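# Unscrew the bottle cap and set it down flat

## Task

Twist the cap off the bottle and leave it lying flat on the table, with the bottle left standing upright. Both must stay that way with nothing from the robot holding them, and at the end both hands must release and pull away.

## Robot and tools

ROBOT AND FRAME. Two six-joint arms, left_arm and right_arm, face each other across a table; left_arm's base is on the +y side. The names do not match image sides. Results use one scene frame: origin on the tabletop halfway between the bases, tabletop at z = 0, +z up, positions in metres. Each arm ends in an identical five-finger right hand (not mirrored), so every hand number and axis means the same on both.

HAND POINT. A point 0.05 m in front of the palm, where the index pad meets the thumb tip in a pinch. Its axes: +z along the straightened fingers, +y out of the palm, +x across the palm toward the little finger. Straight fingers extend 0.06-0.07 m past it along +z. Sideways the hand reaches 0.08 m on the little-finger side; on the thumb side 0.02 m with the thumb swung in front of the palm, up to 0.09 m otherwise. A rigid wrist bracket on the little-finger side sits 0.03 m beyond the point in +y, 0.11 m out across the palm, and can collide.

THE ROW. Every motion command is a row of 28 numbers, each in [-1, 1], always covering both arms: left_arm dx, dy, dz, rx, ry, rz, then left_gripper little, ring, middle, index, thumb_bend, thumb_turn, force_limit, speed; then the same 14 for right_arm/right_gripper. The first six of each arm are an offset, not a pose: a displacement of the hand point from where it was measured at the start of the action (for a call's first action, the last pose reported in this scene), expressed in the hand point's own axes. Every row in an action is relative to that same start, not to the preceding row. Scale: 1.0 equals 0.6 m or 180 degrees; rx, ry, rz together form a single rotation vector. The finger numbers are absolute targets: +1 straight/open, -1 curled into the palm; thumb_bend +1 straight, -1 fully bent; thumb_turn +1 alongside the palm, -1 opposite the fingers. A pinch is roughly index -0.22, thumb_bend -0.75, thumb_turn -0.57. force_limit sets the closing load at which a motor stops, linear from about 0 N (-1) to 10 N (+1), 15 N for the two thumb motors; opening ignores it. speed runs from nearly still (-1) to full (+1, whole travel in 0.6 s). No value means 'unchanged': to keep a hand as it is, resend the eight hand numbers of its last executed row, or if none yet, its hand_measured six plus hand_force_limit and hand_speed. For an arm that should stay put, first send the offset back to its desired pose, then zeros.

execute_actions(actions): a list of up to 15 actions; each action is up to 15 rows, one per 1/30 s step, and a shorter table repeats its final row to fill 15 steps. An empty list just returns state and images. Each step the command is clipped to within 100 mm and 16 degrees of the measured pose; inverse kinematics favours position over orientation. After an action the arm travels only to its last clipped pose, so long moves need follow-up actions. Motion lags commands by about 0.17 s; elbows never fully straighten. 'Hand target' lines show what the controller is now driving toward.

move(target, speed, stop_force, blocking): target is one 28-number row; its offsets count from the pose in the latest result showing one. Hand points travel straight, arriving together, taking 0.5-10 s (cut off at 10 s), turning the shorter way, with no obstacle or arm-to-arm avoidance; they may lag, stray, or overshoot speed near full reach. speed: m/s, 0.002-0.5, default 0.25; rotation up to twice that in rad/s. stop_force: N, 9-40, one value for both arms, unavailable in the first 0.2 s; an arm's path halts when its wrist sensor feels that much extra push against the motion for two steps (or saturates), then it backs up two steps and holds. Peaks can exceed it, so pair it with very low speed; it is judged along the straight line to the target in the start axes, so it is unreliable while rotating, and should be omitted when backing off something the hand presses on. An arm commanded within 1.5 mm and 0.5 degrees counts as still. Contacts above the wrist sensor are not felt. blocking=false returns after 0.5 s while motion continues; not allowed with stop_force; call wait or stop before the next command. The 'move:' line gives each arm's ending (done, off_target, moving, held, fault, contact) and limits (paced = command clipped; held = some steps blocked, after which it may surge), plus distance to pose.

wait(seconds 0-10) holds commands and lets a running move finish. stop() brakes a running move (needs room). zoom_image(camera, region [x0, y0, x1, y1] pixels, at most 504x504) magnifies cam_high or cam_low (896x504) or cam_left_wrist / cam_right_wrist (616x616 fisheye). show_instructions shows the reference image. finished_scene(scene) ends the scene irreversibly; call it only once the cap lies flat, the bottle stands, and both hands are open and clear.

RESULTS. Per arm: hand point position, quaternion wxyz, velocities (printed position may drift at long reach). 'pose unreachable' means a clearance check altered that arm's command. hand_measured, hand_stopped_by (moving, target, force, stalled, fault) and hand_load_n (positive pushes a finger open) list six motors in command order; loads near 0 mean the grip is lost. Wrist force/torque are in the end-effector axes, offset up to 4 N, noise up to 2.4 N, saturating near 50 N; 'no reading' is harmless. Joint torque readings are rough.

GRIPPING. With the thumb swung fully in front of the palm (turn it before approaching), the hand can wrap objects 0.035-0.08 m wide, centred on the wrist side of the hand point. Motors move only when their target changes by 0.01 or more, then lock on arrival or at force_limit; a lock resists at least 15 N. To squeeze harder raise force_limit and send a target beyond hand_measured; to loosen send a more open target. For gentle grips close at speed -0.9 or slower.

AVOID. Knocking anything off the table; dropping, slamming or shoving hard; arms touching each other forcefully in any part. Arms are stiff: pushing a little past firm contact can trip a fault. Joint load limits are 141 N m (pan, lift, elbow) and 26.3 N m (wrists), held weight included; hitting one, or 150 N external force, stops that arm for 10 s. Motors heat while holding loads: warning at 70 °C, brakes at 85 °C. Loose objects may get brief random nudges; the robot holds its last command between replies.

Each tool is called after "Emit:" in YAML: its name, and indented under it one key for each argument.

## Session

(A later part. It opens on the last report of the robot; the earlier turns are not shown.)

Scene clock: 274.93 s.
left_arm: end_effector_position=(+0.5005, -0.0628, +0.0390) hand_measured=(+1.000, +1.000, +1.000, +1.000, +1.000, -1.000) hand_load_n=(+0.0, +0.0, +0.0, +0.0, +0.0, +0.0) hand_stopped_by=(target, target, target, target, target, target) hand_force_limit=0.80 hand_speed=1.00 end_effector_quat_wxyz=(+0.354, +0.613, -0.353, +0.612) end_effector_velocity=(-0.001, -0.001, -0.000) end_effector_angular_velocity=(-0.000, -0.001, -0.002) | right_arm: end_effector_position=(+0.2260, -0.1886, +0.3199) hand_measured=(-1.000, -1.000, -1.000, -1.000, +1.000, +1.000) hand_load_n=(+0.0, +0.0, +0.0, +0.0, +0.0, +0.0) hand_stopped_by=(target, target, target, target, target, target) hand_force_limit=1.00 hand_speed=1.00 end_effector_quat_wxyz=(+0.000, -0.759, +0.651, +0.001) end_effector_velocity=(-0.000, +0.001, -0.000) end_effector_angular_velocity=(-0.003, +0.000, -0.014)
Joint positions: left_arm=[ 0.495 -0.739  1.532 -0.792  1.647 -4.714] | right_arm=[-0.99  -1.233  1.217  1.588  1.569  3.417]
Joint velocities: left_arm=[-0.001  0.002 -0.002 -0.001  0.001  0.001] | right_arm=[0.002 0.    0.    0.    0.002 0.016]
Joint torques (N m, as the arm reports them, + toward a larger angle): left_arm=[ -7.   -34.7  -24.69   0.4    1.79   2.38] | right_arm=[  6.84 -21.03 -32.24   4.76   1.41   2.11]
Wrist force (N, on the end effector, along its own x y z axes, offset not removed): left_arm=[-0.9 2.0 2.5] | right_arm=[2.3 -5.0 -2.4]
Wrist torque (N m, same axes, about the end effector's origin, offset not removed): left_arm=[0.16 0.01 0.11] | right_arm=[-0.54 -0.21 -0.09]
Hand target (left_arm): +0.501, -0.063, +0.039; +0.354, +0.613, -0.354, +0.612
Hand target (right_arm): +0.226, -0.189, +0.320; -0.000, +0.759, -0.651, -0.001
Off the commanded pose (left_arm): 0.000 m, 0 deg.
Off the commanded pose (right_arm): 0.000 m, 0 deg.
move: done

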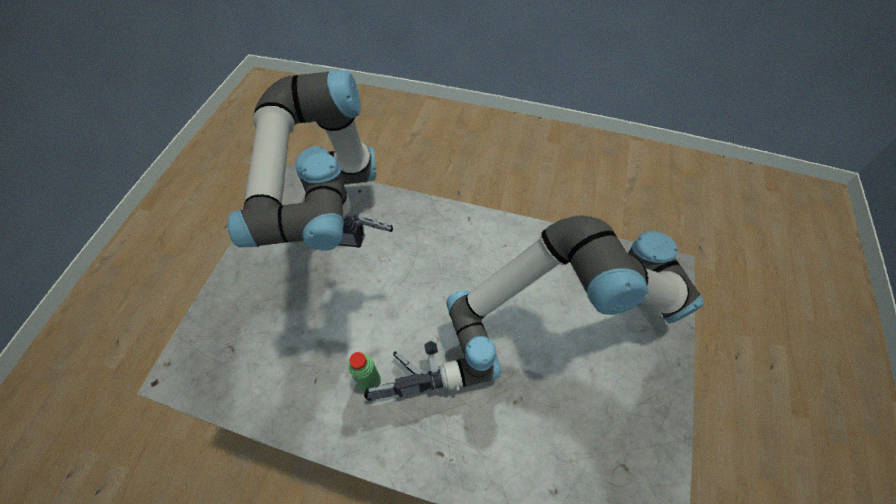

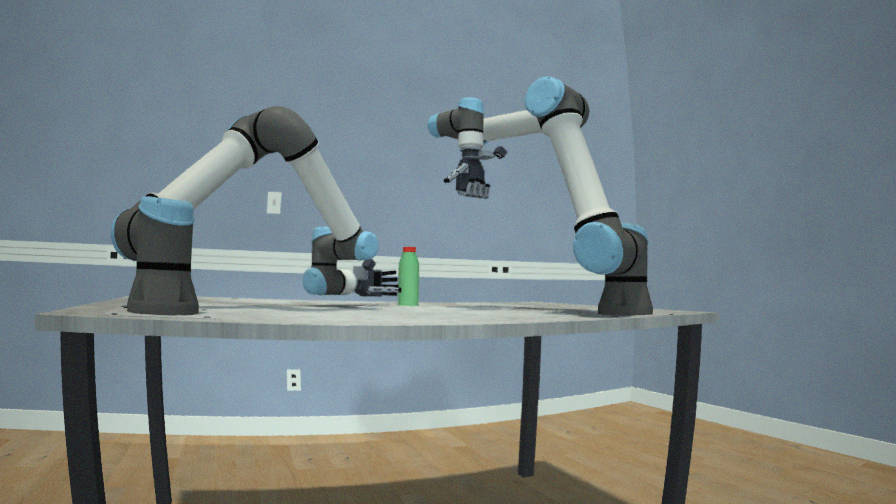

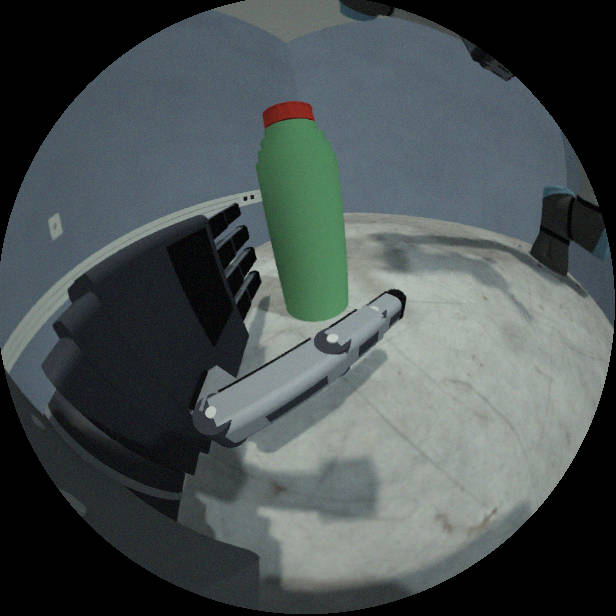

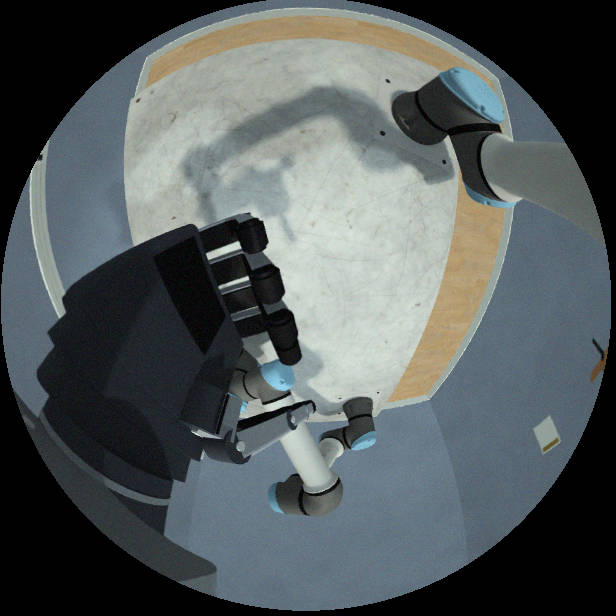

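Emit:
move:
  target: [0,0.0217,0.1,0,0,0,1,1,1,1,1,-1,0.8,1, -0.133,-0.1862,0.05,0,0,0.4167,-1,-1,-1,-1,1,1,1,1]
  speed: 0.5

Scene clock: 375.93 s.
left_arm: end_effector_position=(+0.5191, -0.1212, +0.0390) hand_measured=(+1.000, +1.000, +1.000, +1.000, +1.000, -1.000) hand_load_n=(+0.0, +0.0, +0.0, +0.0, +0.0, +0.0) hand_stopped_by=(target, target, target, target, target, target) hand_force_limit=0.80 hand_speed=1.00 end_effector_quat_wxyz=(+0.354, +0.613, -0.353, +0.612) end_effector_velocity=(+0.002, +0.001, -0.001) end_effector_angular_velocity=(+0.001, +0.001, +0.002) | right_arm: end_effector_position=(+0.3240, -0.0928, +0.2897) hand_measured=(-1.000, -1.000, -1.000, -1.000, +1.000, +1.000) hand_load_n=(+0.0, +0.0, +0.0, +0.0, +0.0, +0.0) hand_stopped_by=(target, target, target, target, target, target) hand_force_limit=1.00 hand_speed=1.00 end_effector_quat_wxyz=(-0.000, -0.207, +0.978, +0.001) end_effector_velocity=(+0.001, +0.001, -0.001) end_effector_angular_velocity=(-0.003, +0.002, -0.012)
Joint positions: left_arm=[ 0.468 -0.642  1.325 -0.682  1.62  -4.714] | right_arm=[-0.923 -1.085  1.081  1.575  1.569  4.792]
Joint velocities: left_arm=[ 0.002  0.001 -0.001  0.002 -0.    -0.001] | right_arm=[ 0.003  0.003 -0.003  0.003  0.002  0.015]
Joint torques (N m, as the arm reports them, + toward a larger angle): left_arm=[-11.87 -40.86 -25.54   1.11  -1.84  -1.7 ] | right_arm=[  7.97 -27.83 -34.51   4.83   1.66   2.27]
Wrist force (N, on the end effector, along its own x y z axes, offset not removed): left_arm=[-3.6 0.2 0.9] | right_arm=[-0.7 -4.5 -0.1]
Wrist torque (N m, same axes, about the end effector's origin, offset not removed): left_arm=[-0.05 0.57 -0.31] | right_arm=[-0.52 0.18 -0.21]
Hand target (left_arm): +0.519, -0.121, +0.039; +0.354, +0.613, -0.353, +0.612
Hand target (right_arm): +0.324, -0.093, +0.290; -0.000, -0.206, +0.978, +0.001
Off the commanded pose (left_arm): 0.000 m, 0 deg.
Off the commanded pose (right_arm): 0.000 m, 0 deg.
move: done

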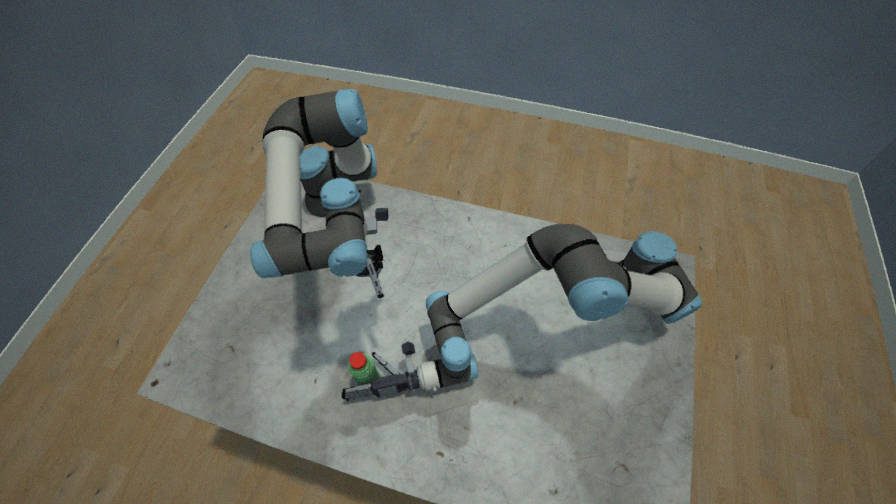

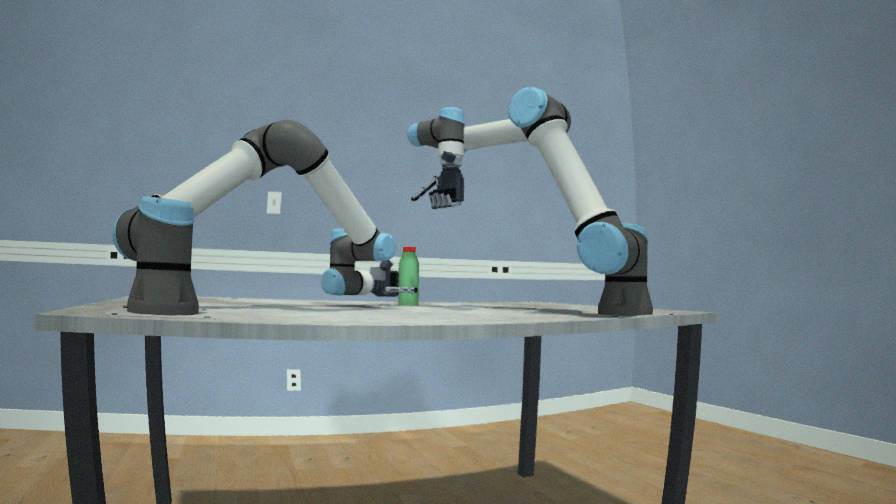

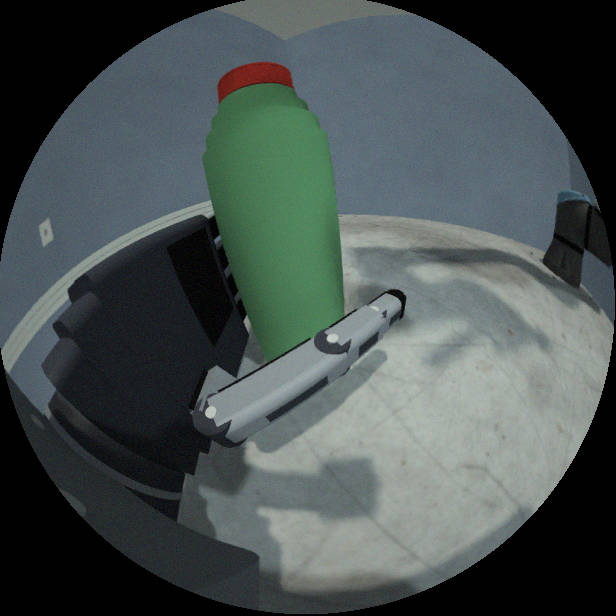

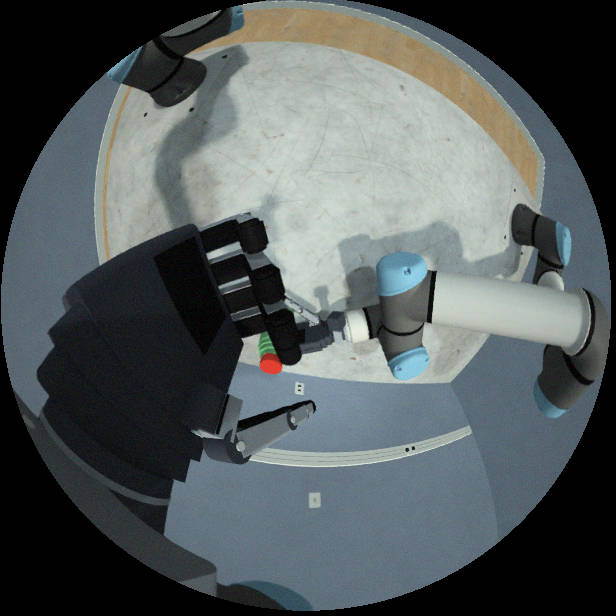

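Emit:
move:
  target: [0,0.003,0.02,0,0,0,-0.9,-0.9,-0.9,-0.9,-0.9,-1,0.8,-0.5, -0.1078,-0.0937,0.0328,0,0,0.4106,-1,-1,-1,-1,1,1,1,1]
  speed: 0.5

Scene clock: 425.83 s.
left_arm: end_effector_position=(+0.5235, -0.1325, +0.0390) hand_measured=(+0.062, +0.070, +0.076, +0.090, +0.478, -1.000) hand_load_n=(+10.0, +10.5, +9.5, +5.0, +31.0, +4.0) hand_stopped_by=(force, force, force, force, force, target) hand_force_limit=0.80 hand_speed=-0.50 end_effector_quat_wxyz=(+0.354, +0.613, -0.353, +0.612) end_effector_velocity=(-0.001, -0.000, -0.000) end_effector_angular_velocity=(+0.000, -0.000, -0.001) | right_arm: end_effector_position=(+0.4057, -0.1180, +0.2698) hand_measured=(-1.000, -1.000, -1.000, -1.000, +1.000, +1.000) hand_load_n=(+0.0, +0.0, +0.0, +0.0, +0.0, +0.0) hand_stopped_by=(target, target, target, target, target, target) hand_force_limit=1.00 hand_speed=1.00 end_effector_quat_wxyz=(-0.001, +0.422, +0.907, +0.001) end_effector_velocity=(+0.001, -0.000, -0.000) end_effector_angular_velocity=(-0.003, +0.001, -0.013)
Joint positions: left_arm=[ 0.464 -0.62   1.278 -0.658  1.616 -4.714] | right_arm=[-0.895 -0.992  0.987  1.576  1.569  6.108]
Joint velocities: left_arm=[-0.001  0.     0.    -0.001 -0.     0.   ] | right_arm=[ 0.002  0.004 -0.006  0.004  0.002  0.015]
Joint torques (N m, as the arm reports them, + toward a larger angle): left_arm=[-12.93 -30.88 -20.03   2.87  -2.11   1.1 ] | right_arm=[  6.73 -31.87 -33.56   4.93   1.68   2.3 ]
Wrist force (N, on the end effector, along its own x y z axes, offset not removed): left_arm=[10.7 0.9 -5.3] | right_arm=[-0.7 -4.8 -1.1]
Wrist torque (N m, same axes, about the end effector's origin, offset not removed): left_arm=[0.15 -0.20 -0.31] | right_arm=[-0.62 0.24 -0.42]
Hand target (left_arm): +0.524, -0.133, +0.039; +0.354, +0.613, -0.353, +0.612
Hand target (right_arm): +0.406, -0.118, +0.270; -0.001, +0.423, +0.906, +0.000
Off the commanded pose (left_arm): 0.000 m, 0 deg.
Off the commanded pose (right_arm): 0.000 m, 0 deg.
move: done

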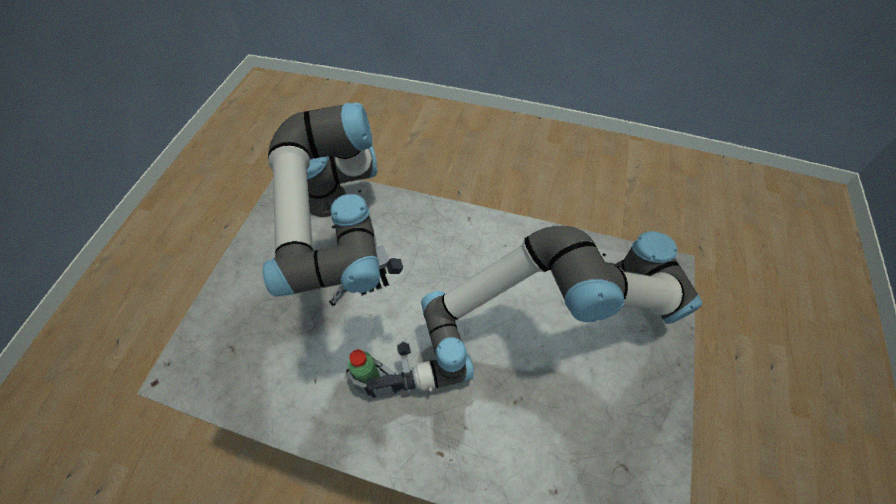

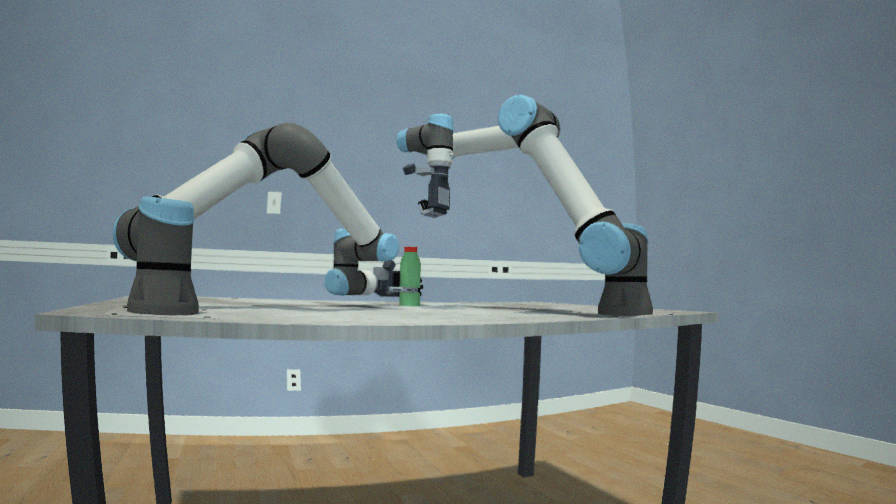

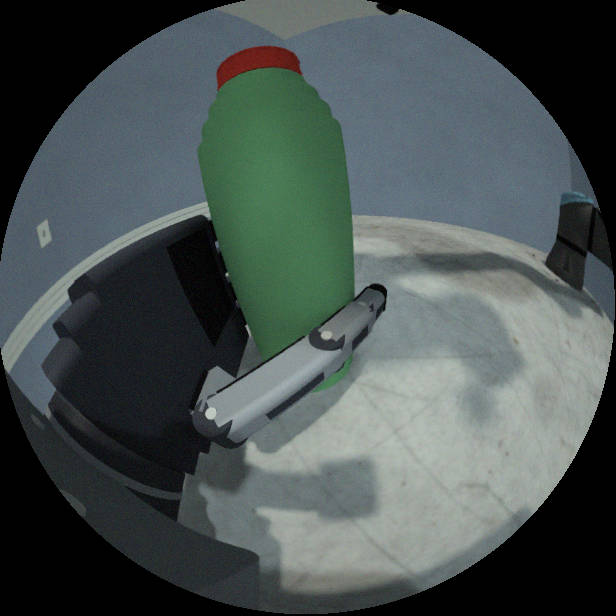

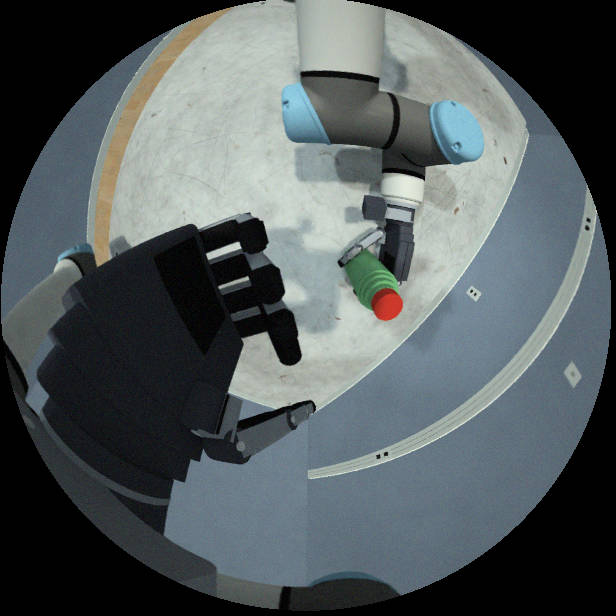

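Emit:
zoom_image:
  camera: "cam_low"
  region: [320, 220, 480, 320]

Region (320, 220, 480, 320) of cam_low's 896x504 image, scaled by 3.150, with more detail than that image has; it fills the top 315 rows of this view, and the rest is white.

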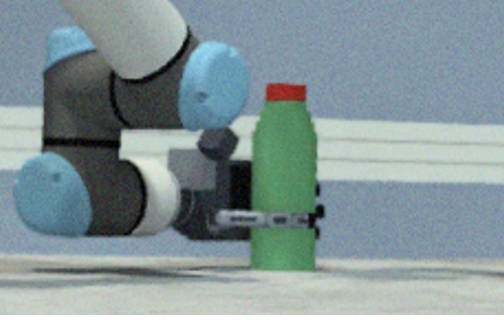

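Emit:
move:
  target: [0.0033,0.21,-0.023,0,0,0,-0.9,-0.9,-0.9,-0.9,-0.9,-1,0.8,-0.5, 0.0133,0,0.0833,0,0,0,-1,-1,-1,-1,1,1,1,1]
  speed: 0.15

Scene clock: 450.80 s.
left_arm: end_effector_position=(+0.4077, -0.1834, +0.0409) hand_measured=(+0.062, +0.070, +0.076, +0.092, +0.478, -1.000) hand_load_n=(+5.5, +8.0, +10.5, +9.5, +28.5, +11.0) hand_stopped_by=(force, force, force, force, force, target) hand_force_limit=0.80 hand_speed=-0.50 end_effector_quat_wxyz=(+0.354, +0.613, -0.354, +0.612) end_effector_velocity=(-0.001, +0.001, -0.001) end_effector_angular_velocity=(+0.003, +0.000, +0.003) | right_arm: end_effector_position=(+0.4005, -0.1119, +0.2200) hand_measured=(-1.000, -1.000, -1.000, -1.000, +1.000, +1.000) hand_load_n=(+0.0, +0.0, +0.0, +0.0, +0.0, +0.0) hand_stopped_by=(target, target, target, target, target, target) hand_force_limit=1.00 hand_speed=1.00 end_effector_quat_wxyz=(-0.001, +0.422, +0.907, +0.001) end_effector_velocity=(-0.001, -0.000, -0.002) end_effector_angular_velocity=(-0.001, +0.001, +0.000)
Joint positions: left_arm=[ 0.266 -0.685  1.41  -0.724  1.418 -4.714] | right_arm=[-0.88  -0.982  1.099  1.454  1.569  6.123]
Joint velocities: left_arm=[-0.002 -0.001  0.003 -0.    -0.005  0.001] | right_arm=[ 0.001  0.001  0.003 -0.002  0.     0.001]
Joint torques (N m, as the arm reports them, + toward a larger angle): left_arm=[-10.26 -52.53 -11.01  -4.1   -2.09   0.47] | right_arm=[  7.69 -30.8   -6.46  -0.06  -1.73   2.26]
Wrist force (N, on the end effector, along its own x y z axes, offset not removed): left_arm=[-2.7 2.1 -1.4] | right_arm=[2.5 -4.4 0.4]
Wrist torque (N m, same axes, about the end effector's origin, offset not removed): left_arm=[0.44 0.41 -0.05] | right_arm=[-0.56 -0.22 -0.10]
Hand target (left_arm): +0.407, -0.183, +0.041; +0.354, +0.613, -0.354, +0.612
Hand target (right_arm): +0.400, -0.112, +0.220; -0.001, +0.422, +0.907, +0.001
Off the commanded pose (left_arm): 0.000 m, 0 deg.
Off the commanded pose (right_arm): 0.000 m, 0 deg.
move: done

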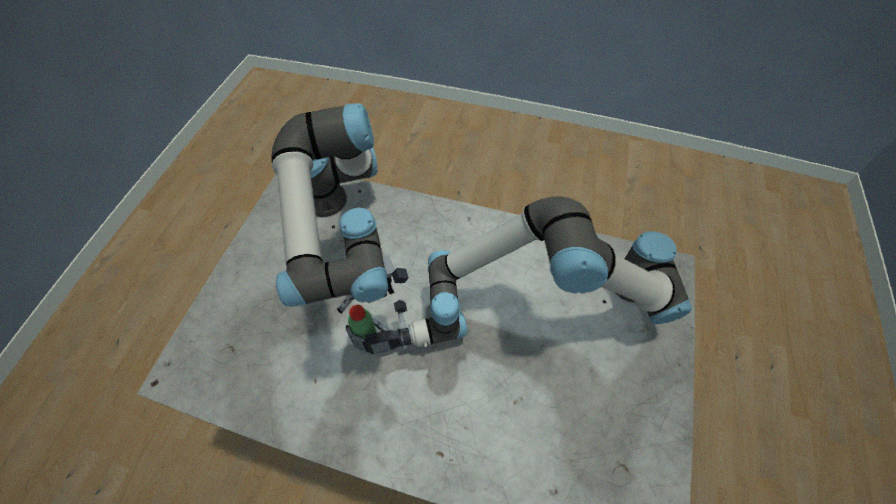

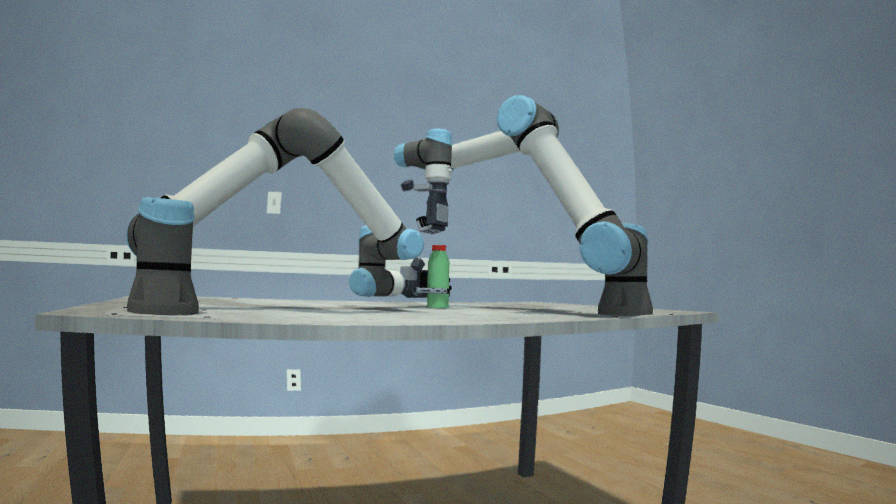

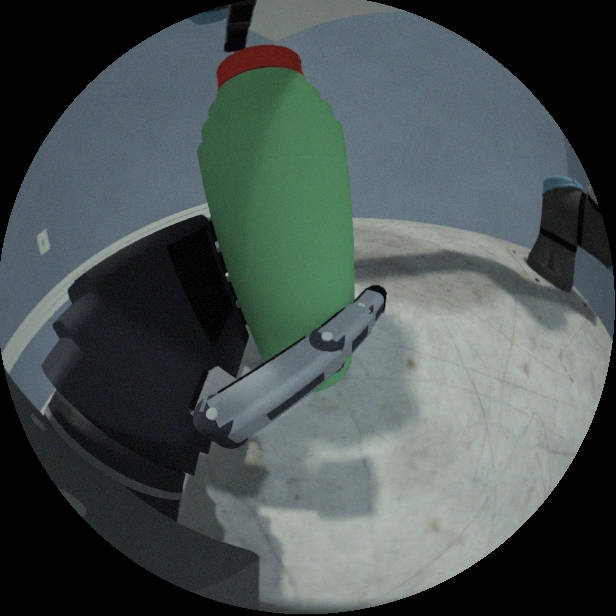

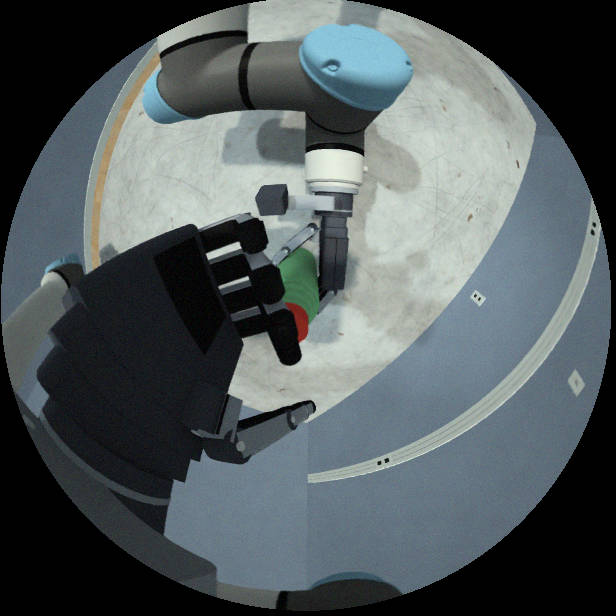

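Emit:
zoom_image:
  camera: "cam_right_wrist"
  region: [200, 200, 400, 440]

Emit:
zoom_image:
  camera: "cam_low"
  region: [370, 170, 500, 320]

Region (200, 200, 400, 440) of cam_right_wrist's 616x616 image, scaled by 2.100, with more detail than that image has.

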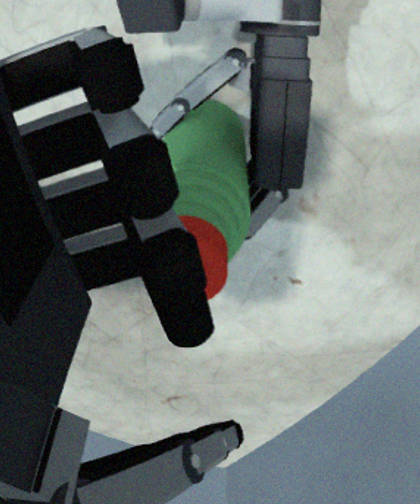

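Region (370, 170, 500, 320) of cam_low's 896x504 image, scaled by 3.360, with more detail than that image has; it fills the left 437 columns of this view, and the rest is white.

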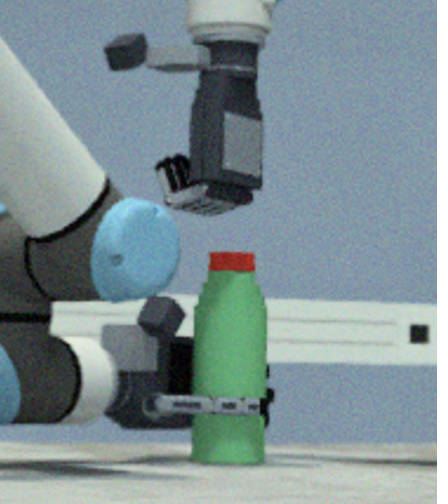

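Emit:
move:
  target: [-0.0025,0,0,0,0,0,-0.9,-0.9,-0.9,-0.9,-0.9,-1,0.8,-0.5, 0,0.0233,0.045,0,0,0,-1,-1,-1,-1,1,1,1,1]
  speed: 0.1

Emit:
zoom_image:
  camera: "cam_right_wrist"
  region: [200, 200, 400, 440]

Scene clock: 528.27 s.
left_arm: end_effector_position=(+0.4077, -0.1834, +0.0395) hand_measured=(+0.062, +0.070, +0.076, +0.092, +0.478, -1.000) hand_load_n=(+7.0, +9.0, +10.5, +8.5, +29.5, +8.5) hand_stopped_by=(force, force, force, force, force, target) hand_force_limit=0.80 hand_speed=-0.50 end_effector_quat_wxyz=(+0.354, +0.613, -0.354, +0.612) end_effector_velocity=(+0.000, +0.000, -0.000) end_effector_angular_velocity=(+0.001, -0.000, +0.001) | right_arm: end_effector_position=(+0.4111, -0.1029, +0.1931) hand_measured=(-1.000, -1.000, -1.000, -1.000, +1.000, +1.000) hand_load_n=(+0.0, +0.0, +0.0, +0.0, +0.0, +0.0) hand_stopped_by=(target, target, target, target, target, target) hand_force_limit=1.00 hand_speed=1.00 end_effector_quat_wxyz=(-0.001, +0.422, +0.907, +0.001) end_effector_velocity=(+0.000, +0.000, -0.003) end_effector_angular_velocity=(-0.001, +0.002, -0.001)
Joint positions: left_arm=[ 0.266 -0.683  1.41  -0.727  1.418 -4.714] | right_arm=[-0.876 -0.935  1.092  1.414  1.569  6.127]
Joint velocities: left_arm=[ 0.001  0.    -0.     0.001 -0.     0.001] | right_arm=[ 0.     0.004  0.001 -0.002 -0.     0.001]
Joint torques (N m, as the arm reports them, + toward a larger angle): left_arm=[ 13.97 -31.64 -18.32  -1.34   1.91   0.02] | right_arm=[  7.77 -32.4  -34.11  -0.2   -1.42   1.99]
Wrist force (N, on the end effector, along its own x y z axes, offset not removed): left_arm=[8.1 0.9 5.3] | right_arm=[-0.8 -3.1 -2.6]
Wrist torque (N m, same axes, about the end effector's origin, offset not removed): left_arm=[-0.15 -0.22 0.05] | right_arm=[-0.18 0.18 -0.40]
Hand target (left_arm): +0.408, -0.183, +0.039; +0.354, +0.613, -0.354, +0.612
Hand target (right_arm): +0.411, -0.103, +0.193; -0.001, +0.422, +0.907, +0.001
Off the commanded pose (left_arm): 0.000 m, 0 deg.
Off the commanded pose (right_arm): 0.000 m, 0 deg.
move: done

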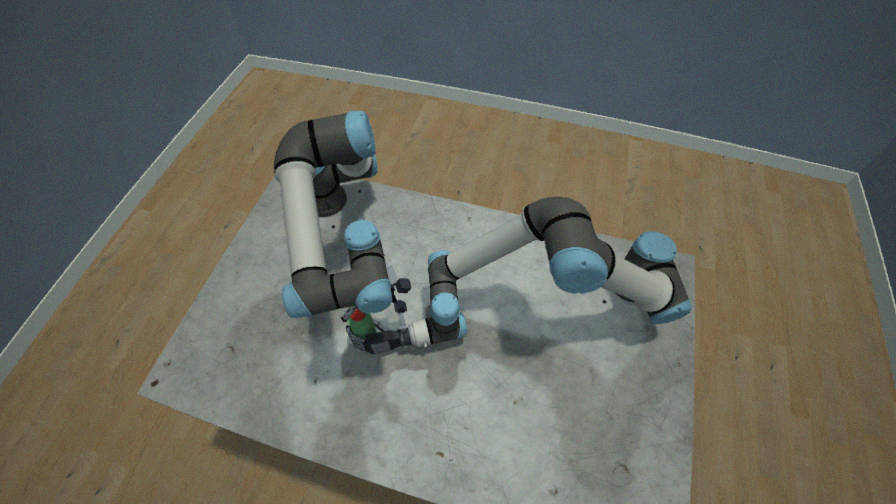

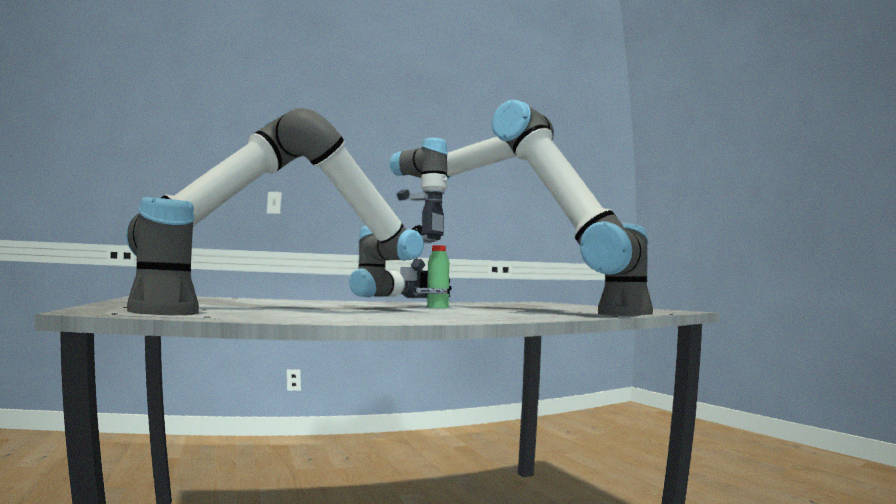

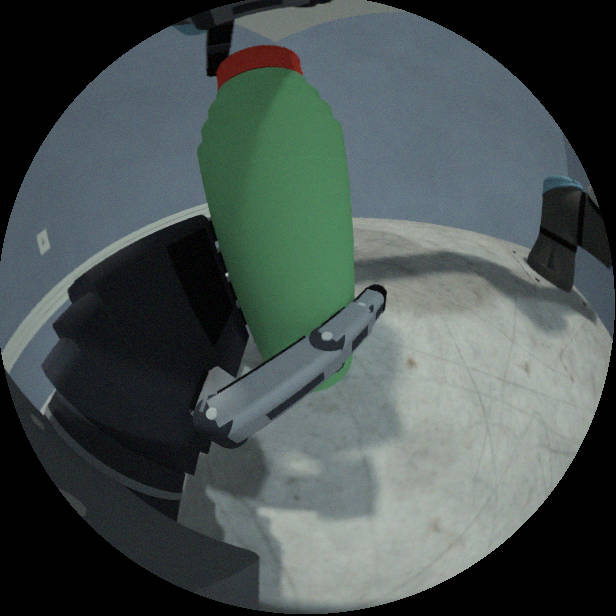

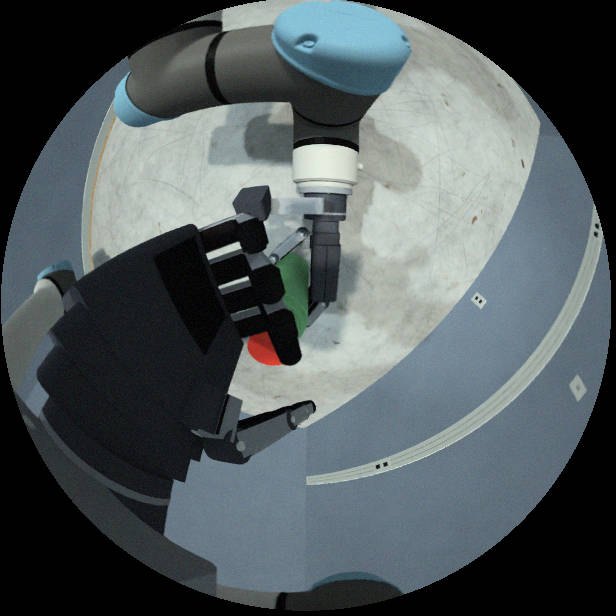

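Region (200, 200, 400, 440) of cam_right_wrist's 616x616 image, scaled by 2.100, with more detail than that image has.

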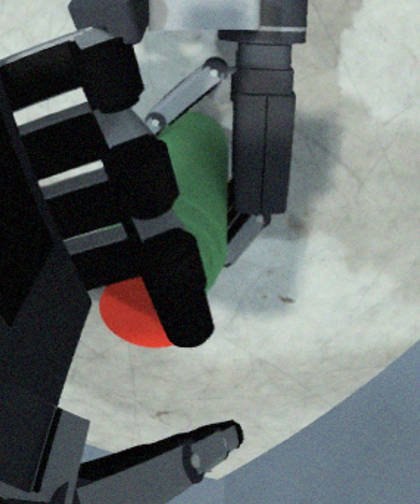

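Emit:
move:
  target: [0,0,0,0,0,0,-0.9,-0.9,-0.9,-0.9,-0.9,-1,0.8,-0.5, -0.003,0,0.0385,0,0,0,-1,-1,-1,-1,0.5,1,1,1]
  speed: 0.08

Emit:
zoom_image:
  camera: "cam_right_wrist"
  region: [200, 200, 400, 440]

Scene clock: 552.33 s.
left_arm: end_effector_position=(+0.4077, -0.1834, +0.0394) hand_measured=(+0.062, +0.070, +0.076, +0.092, +0.478, -1.000) hand_load_n=(+7.5, +9.0, +10.5, +8.0, +29.5, +8.5) hand_stopped_by=(force, force, force, force, force, target) hand_force_limit=0.80 hand_speed=-0.50 end_effector_quat_wxyz=(+0.354, +0.613, -0.354, +0.612) end_effector_velocity=(-0.001, -0.001, +0.000) end_effector_angular_velocity=(+0.000, -0.001, -0.001) | right_arm: end_effector_position=(+0.4122, -0.1043, +0.1702) hand_measured=(-1.000, -1.000, -1.000, -1.000, +0.500, +1.000) hand_load_n=(+0.0, +0.0, +0.0, +0.0, +0.0, +0.0) hand_stopped_by=(target, target, target, target, target, target) hand_force_limit=1.00 hand_speed=1.00 end_effector_quat_wxyz=(-0.001, +0.422, +0.907, +0.001) end_effector_velocity=(+0.000, +0.000, -0.002) end_effector_angular_velocity=(+0.001, -0.001, -0.001)
Joint positions: left_arm=[ 0.266 -0.683  1.41  -0.727  1.418 -4.714] | right_arm=[-0.879 -0.925  1.134  1.362  1.569  6.124]
Joint velocities: left_arm=[-0.001  0.    -0.001  0.001  0.     0.001] | right_arm=[-0.     0.001  0.003 -0.006 -0.     0.001]
Joint torques (N m, as the arm reports them, + toward a larger angle): left_arm=[ 10.03 -39.76  -8.9    2.11   1.8    0.75] | right_arm=[ -5.54 -32.87  -5.17   0.05   0.76  -2.44]
Wrist force (N, on the end effector, along its own x y z axes, offset not removed): left_arm=[9.2 1.2 2.0] | right_arm=[0.5 -3.0 -2.9]
Wrist torque (N m, same axes, about the end effector's origin, offset not removed): left_arm=[0.14 -0.08 -0.17] | right_arm=[-0.14 0.09 -0.08]
Hand target (left_arm): +0.408, -0.183, +0.040; +0.354, +0.613, -0.354, +0.612
Hand target (right_arm): +0.412, -0.104, +0.170; -0.001, +0.422, +0.907, +0.001
Off the commanded pose (left_arm): 0.000 m, 0 deg.
Off the commanded pose (right_arm): 0.000 m, 0 deg.
move: done

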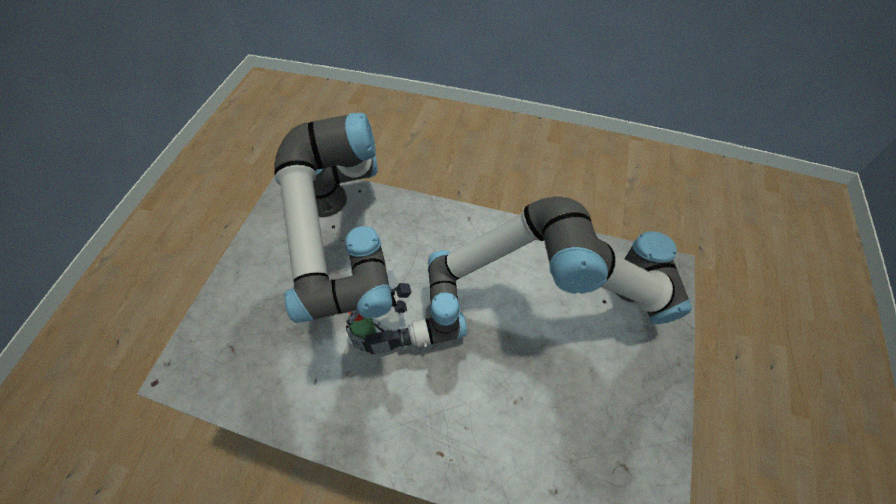

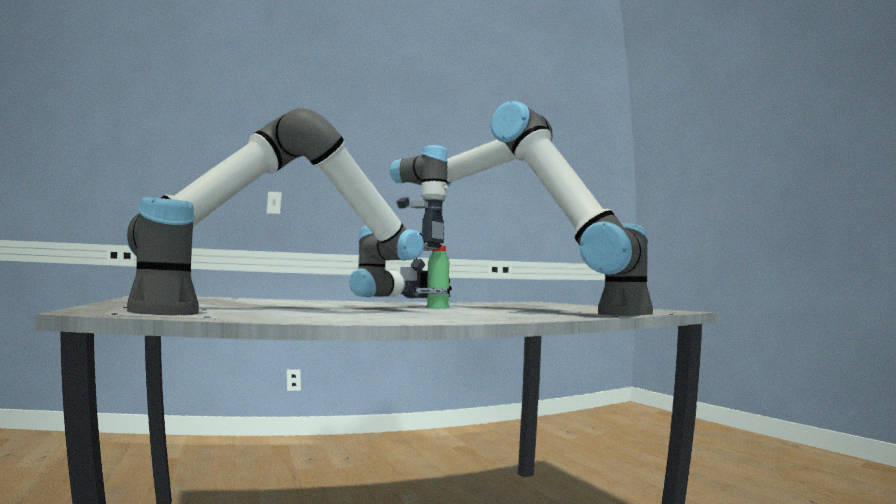

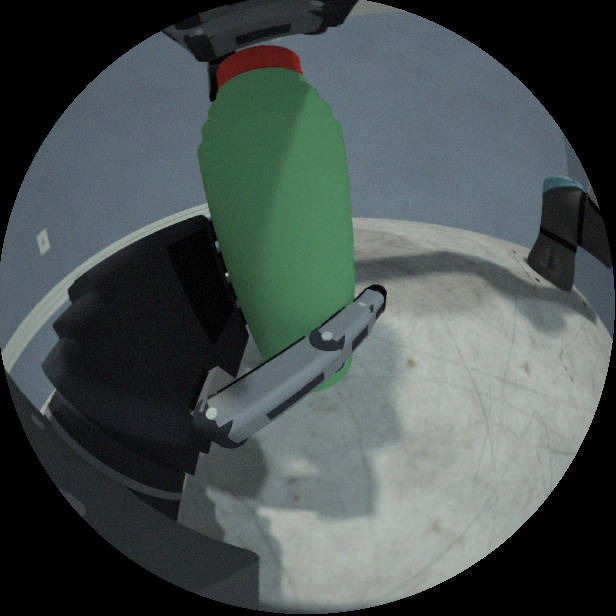

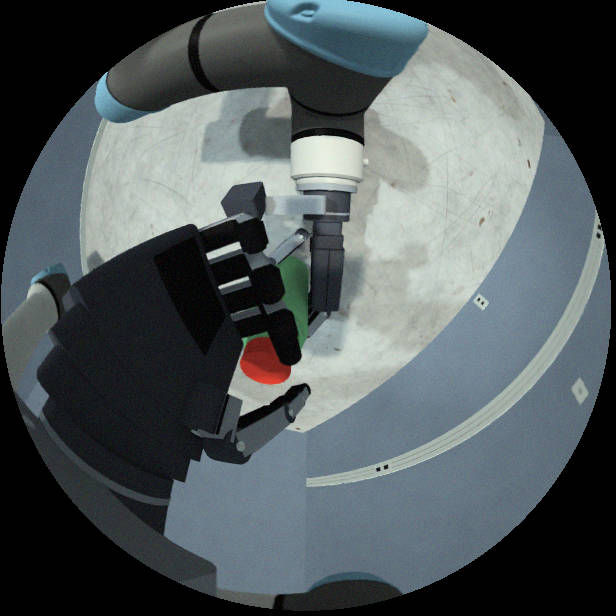

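Region (200, 200, 400, 440) of cam_right_wrist's 616x616 image, scaled by 2.100, with more detail than that image has.

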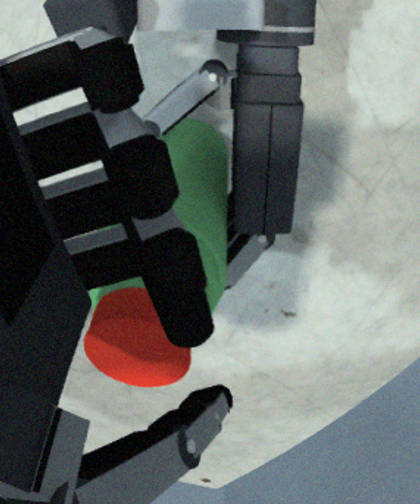

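Emit:
move:
  target: [0,0,0,0,0,0,-0.9,-0.9,-0.9,-0.9,-0.9,-1,0.8,-0.5, -0.03,0,0,0,0,0,-1,-1,-1,-1,0.3,1,1,1]
  speed: 0.012
  stop_force: 9

Scene clock: 568.83 s.
left_arm: end_effector_position=(+0.4077, -0.1834, +0.0394) hand_measured=(+0.062, +0.072, +0.076, +0.092, +0.478, -1.000) hand_load_n=(+12.5, +12.5, +11.5, +6.0, +29.5, +4.5) hand_stopped_by=(force, force, force, force, force, target) hand_force_limit=0.80 hand_speed=-0.50 end_effector_quat_wxyz=(+0.354, +0.613, -0.354, +0.612) end_effector_velocity=(-0.001, -0.001, +0.000) end_effector_angular_velocity=(-0.000, -0.000, -0.001) | right_arm: end_effector_position=(+0.4219, -0.1160, +0.1702) hand_measured=(-1.000, -1.000, -1.000, -1.000, +0.300, +1.000) hand_load_n=(+0.0, +0.0, +0.0, +0.0, +0.0, +0.0) hand_stopped_by=(target, target, target, target, target, target) hand_force_limit=1.00 hand_speed=1.00 end_effector_quat_wxyz=(-0.001, +0.422, +0.907, +0.001) end_effector_velocity=(-0.003, +0.002, -0.000) end_effector_angular_velocity=(+0.001, +0.002, -0.004)
Joint positions: left_arm=[ 0.266 -0.683  1.41  -0.727  1.418 -4.714] | right_arm=[-0.907 -0.928  1.139  1.36   1.569  6.096]
Joint velocities: left_arm=[-0.001  0.    -0.001  0.    -0.     0.   ] | right_arm=[ 0.006 -0.001  0.001  0.    -0.001  0.01 ]
Joint torques (N m, as the arm reports them, + toward a larger angle): left_arm=[ -6.59 -43.53  -8.57   0.25   1.29  -0.4 ] | right_arm=[  0.34 -37.97 -19.77  -0.54   2.15   2.32]
Wrist force (N, on the end effector, along its own x y z axes, offset not removed): left_arm=[-1.1 -0.7 9.9] | right_arm=[11.5 -4.6 1.3]
Wrist torque (N m, same axes, about the end effector's origin, offset not removed): left_arm=[0.31 -1.34 -0.46] | right_arm=[-0.66 0.02 0.26]
Hand target (left_arm): +0.408, -0.183, +0.039; +0.354, +0.613, -0.354, +0.612
Hand target (right_arm): +0.422, -0.116, +0.170; -0.001, +0.422, +0.907, +0.001
Off the commanded pose (left_arm): 0.000 m, 0 deg.
Off the commanded pose (right_arm): 0.003 m, 0 deg.
move: contact (right_arm)

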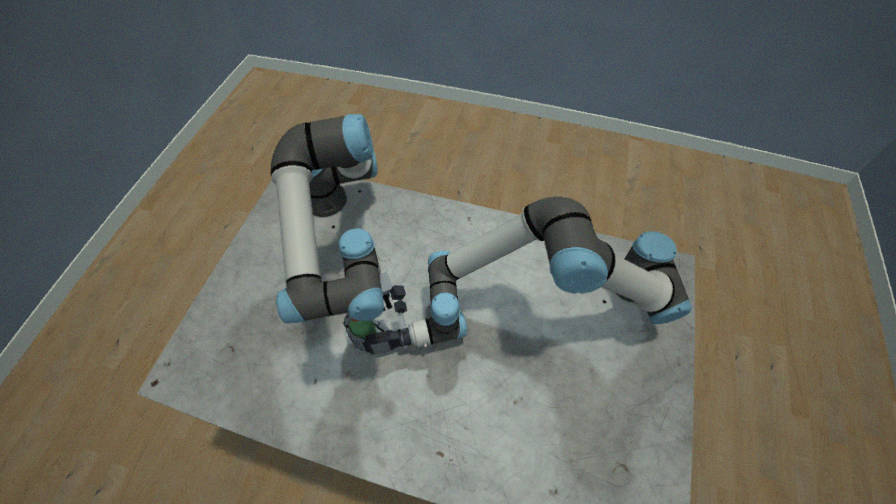

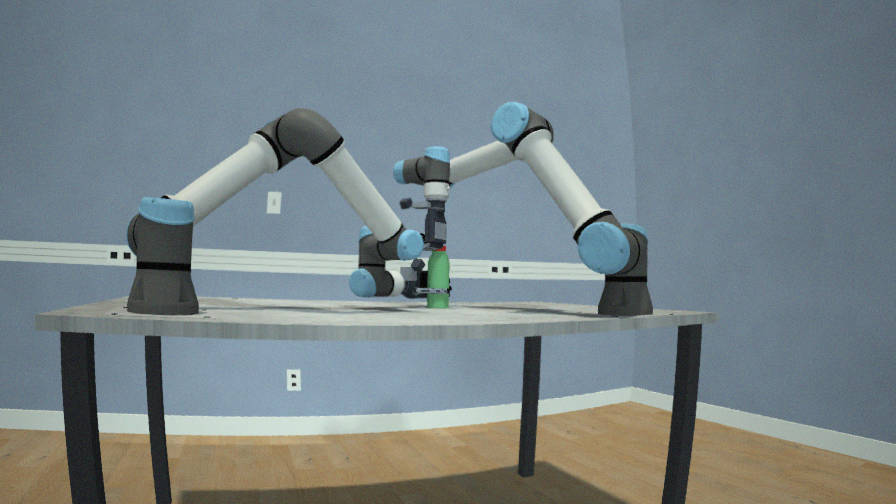

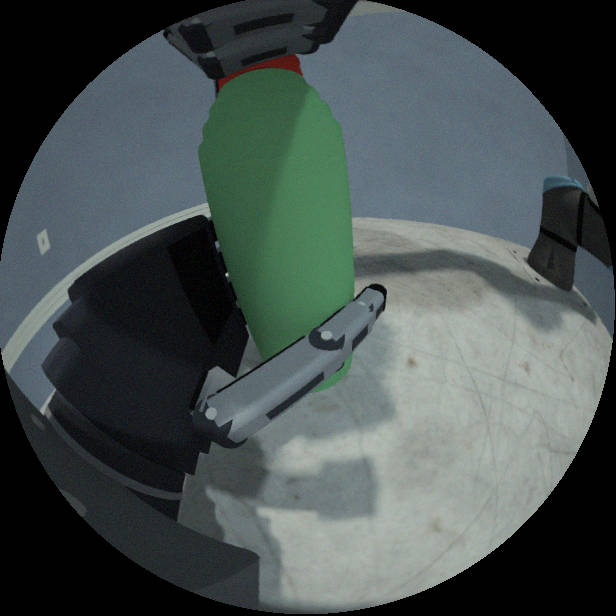

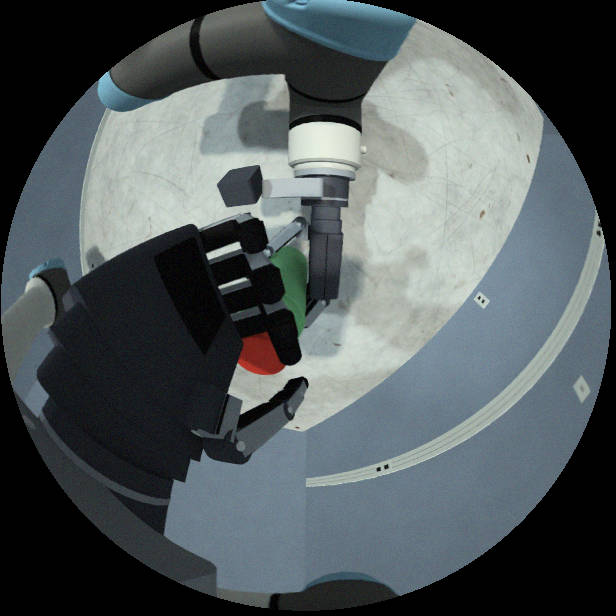

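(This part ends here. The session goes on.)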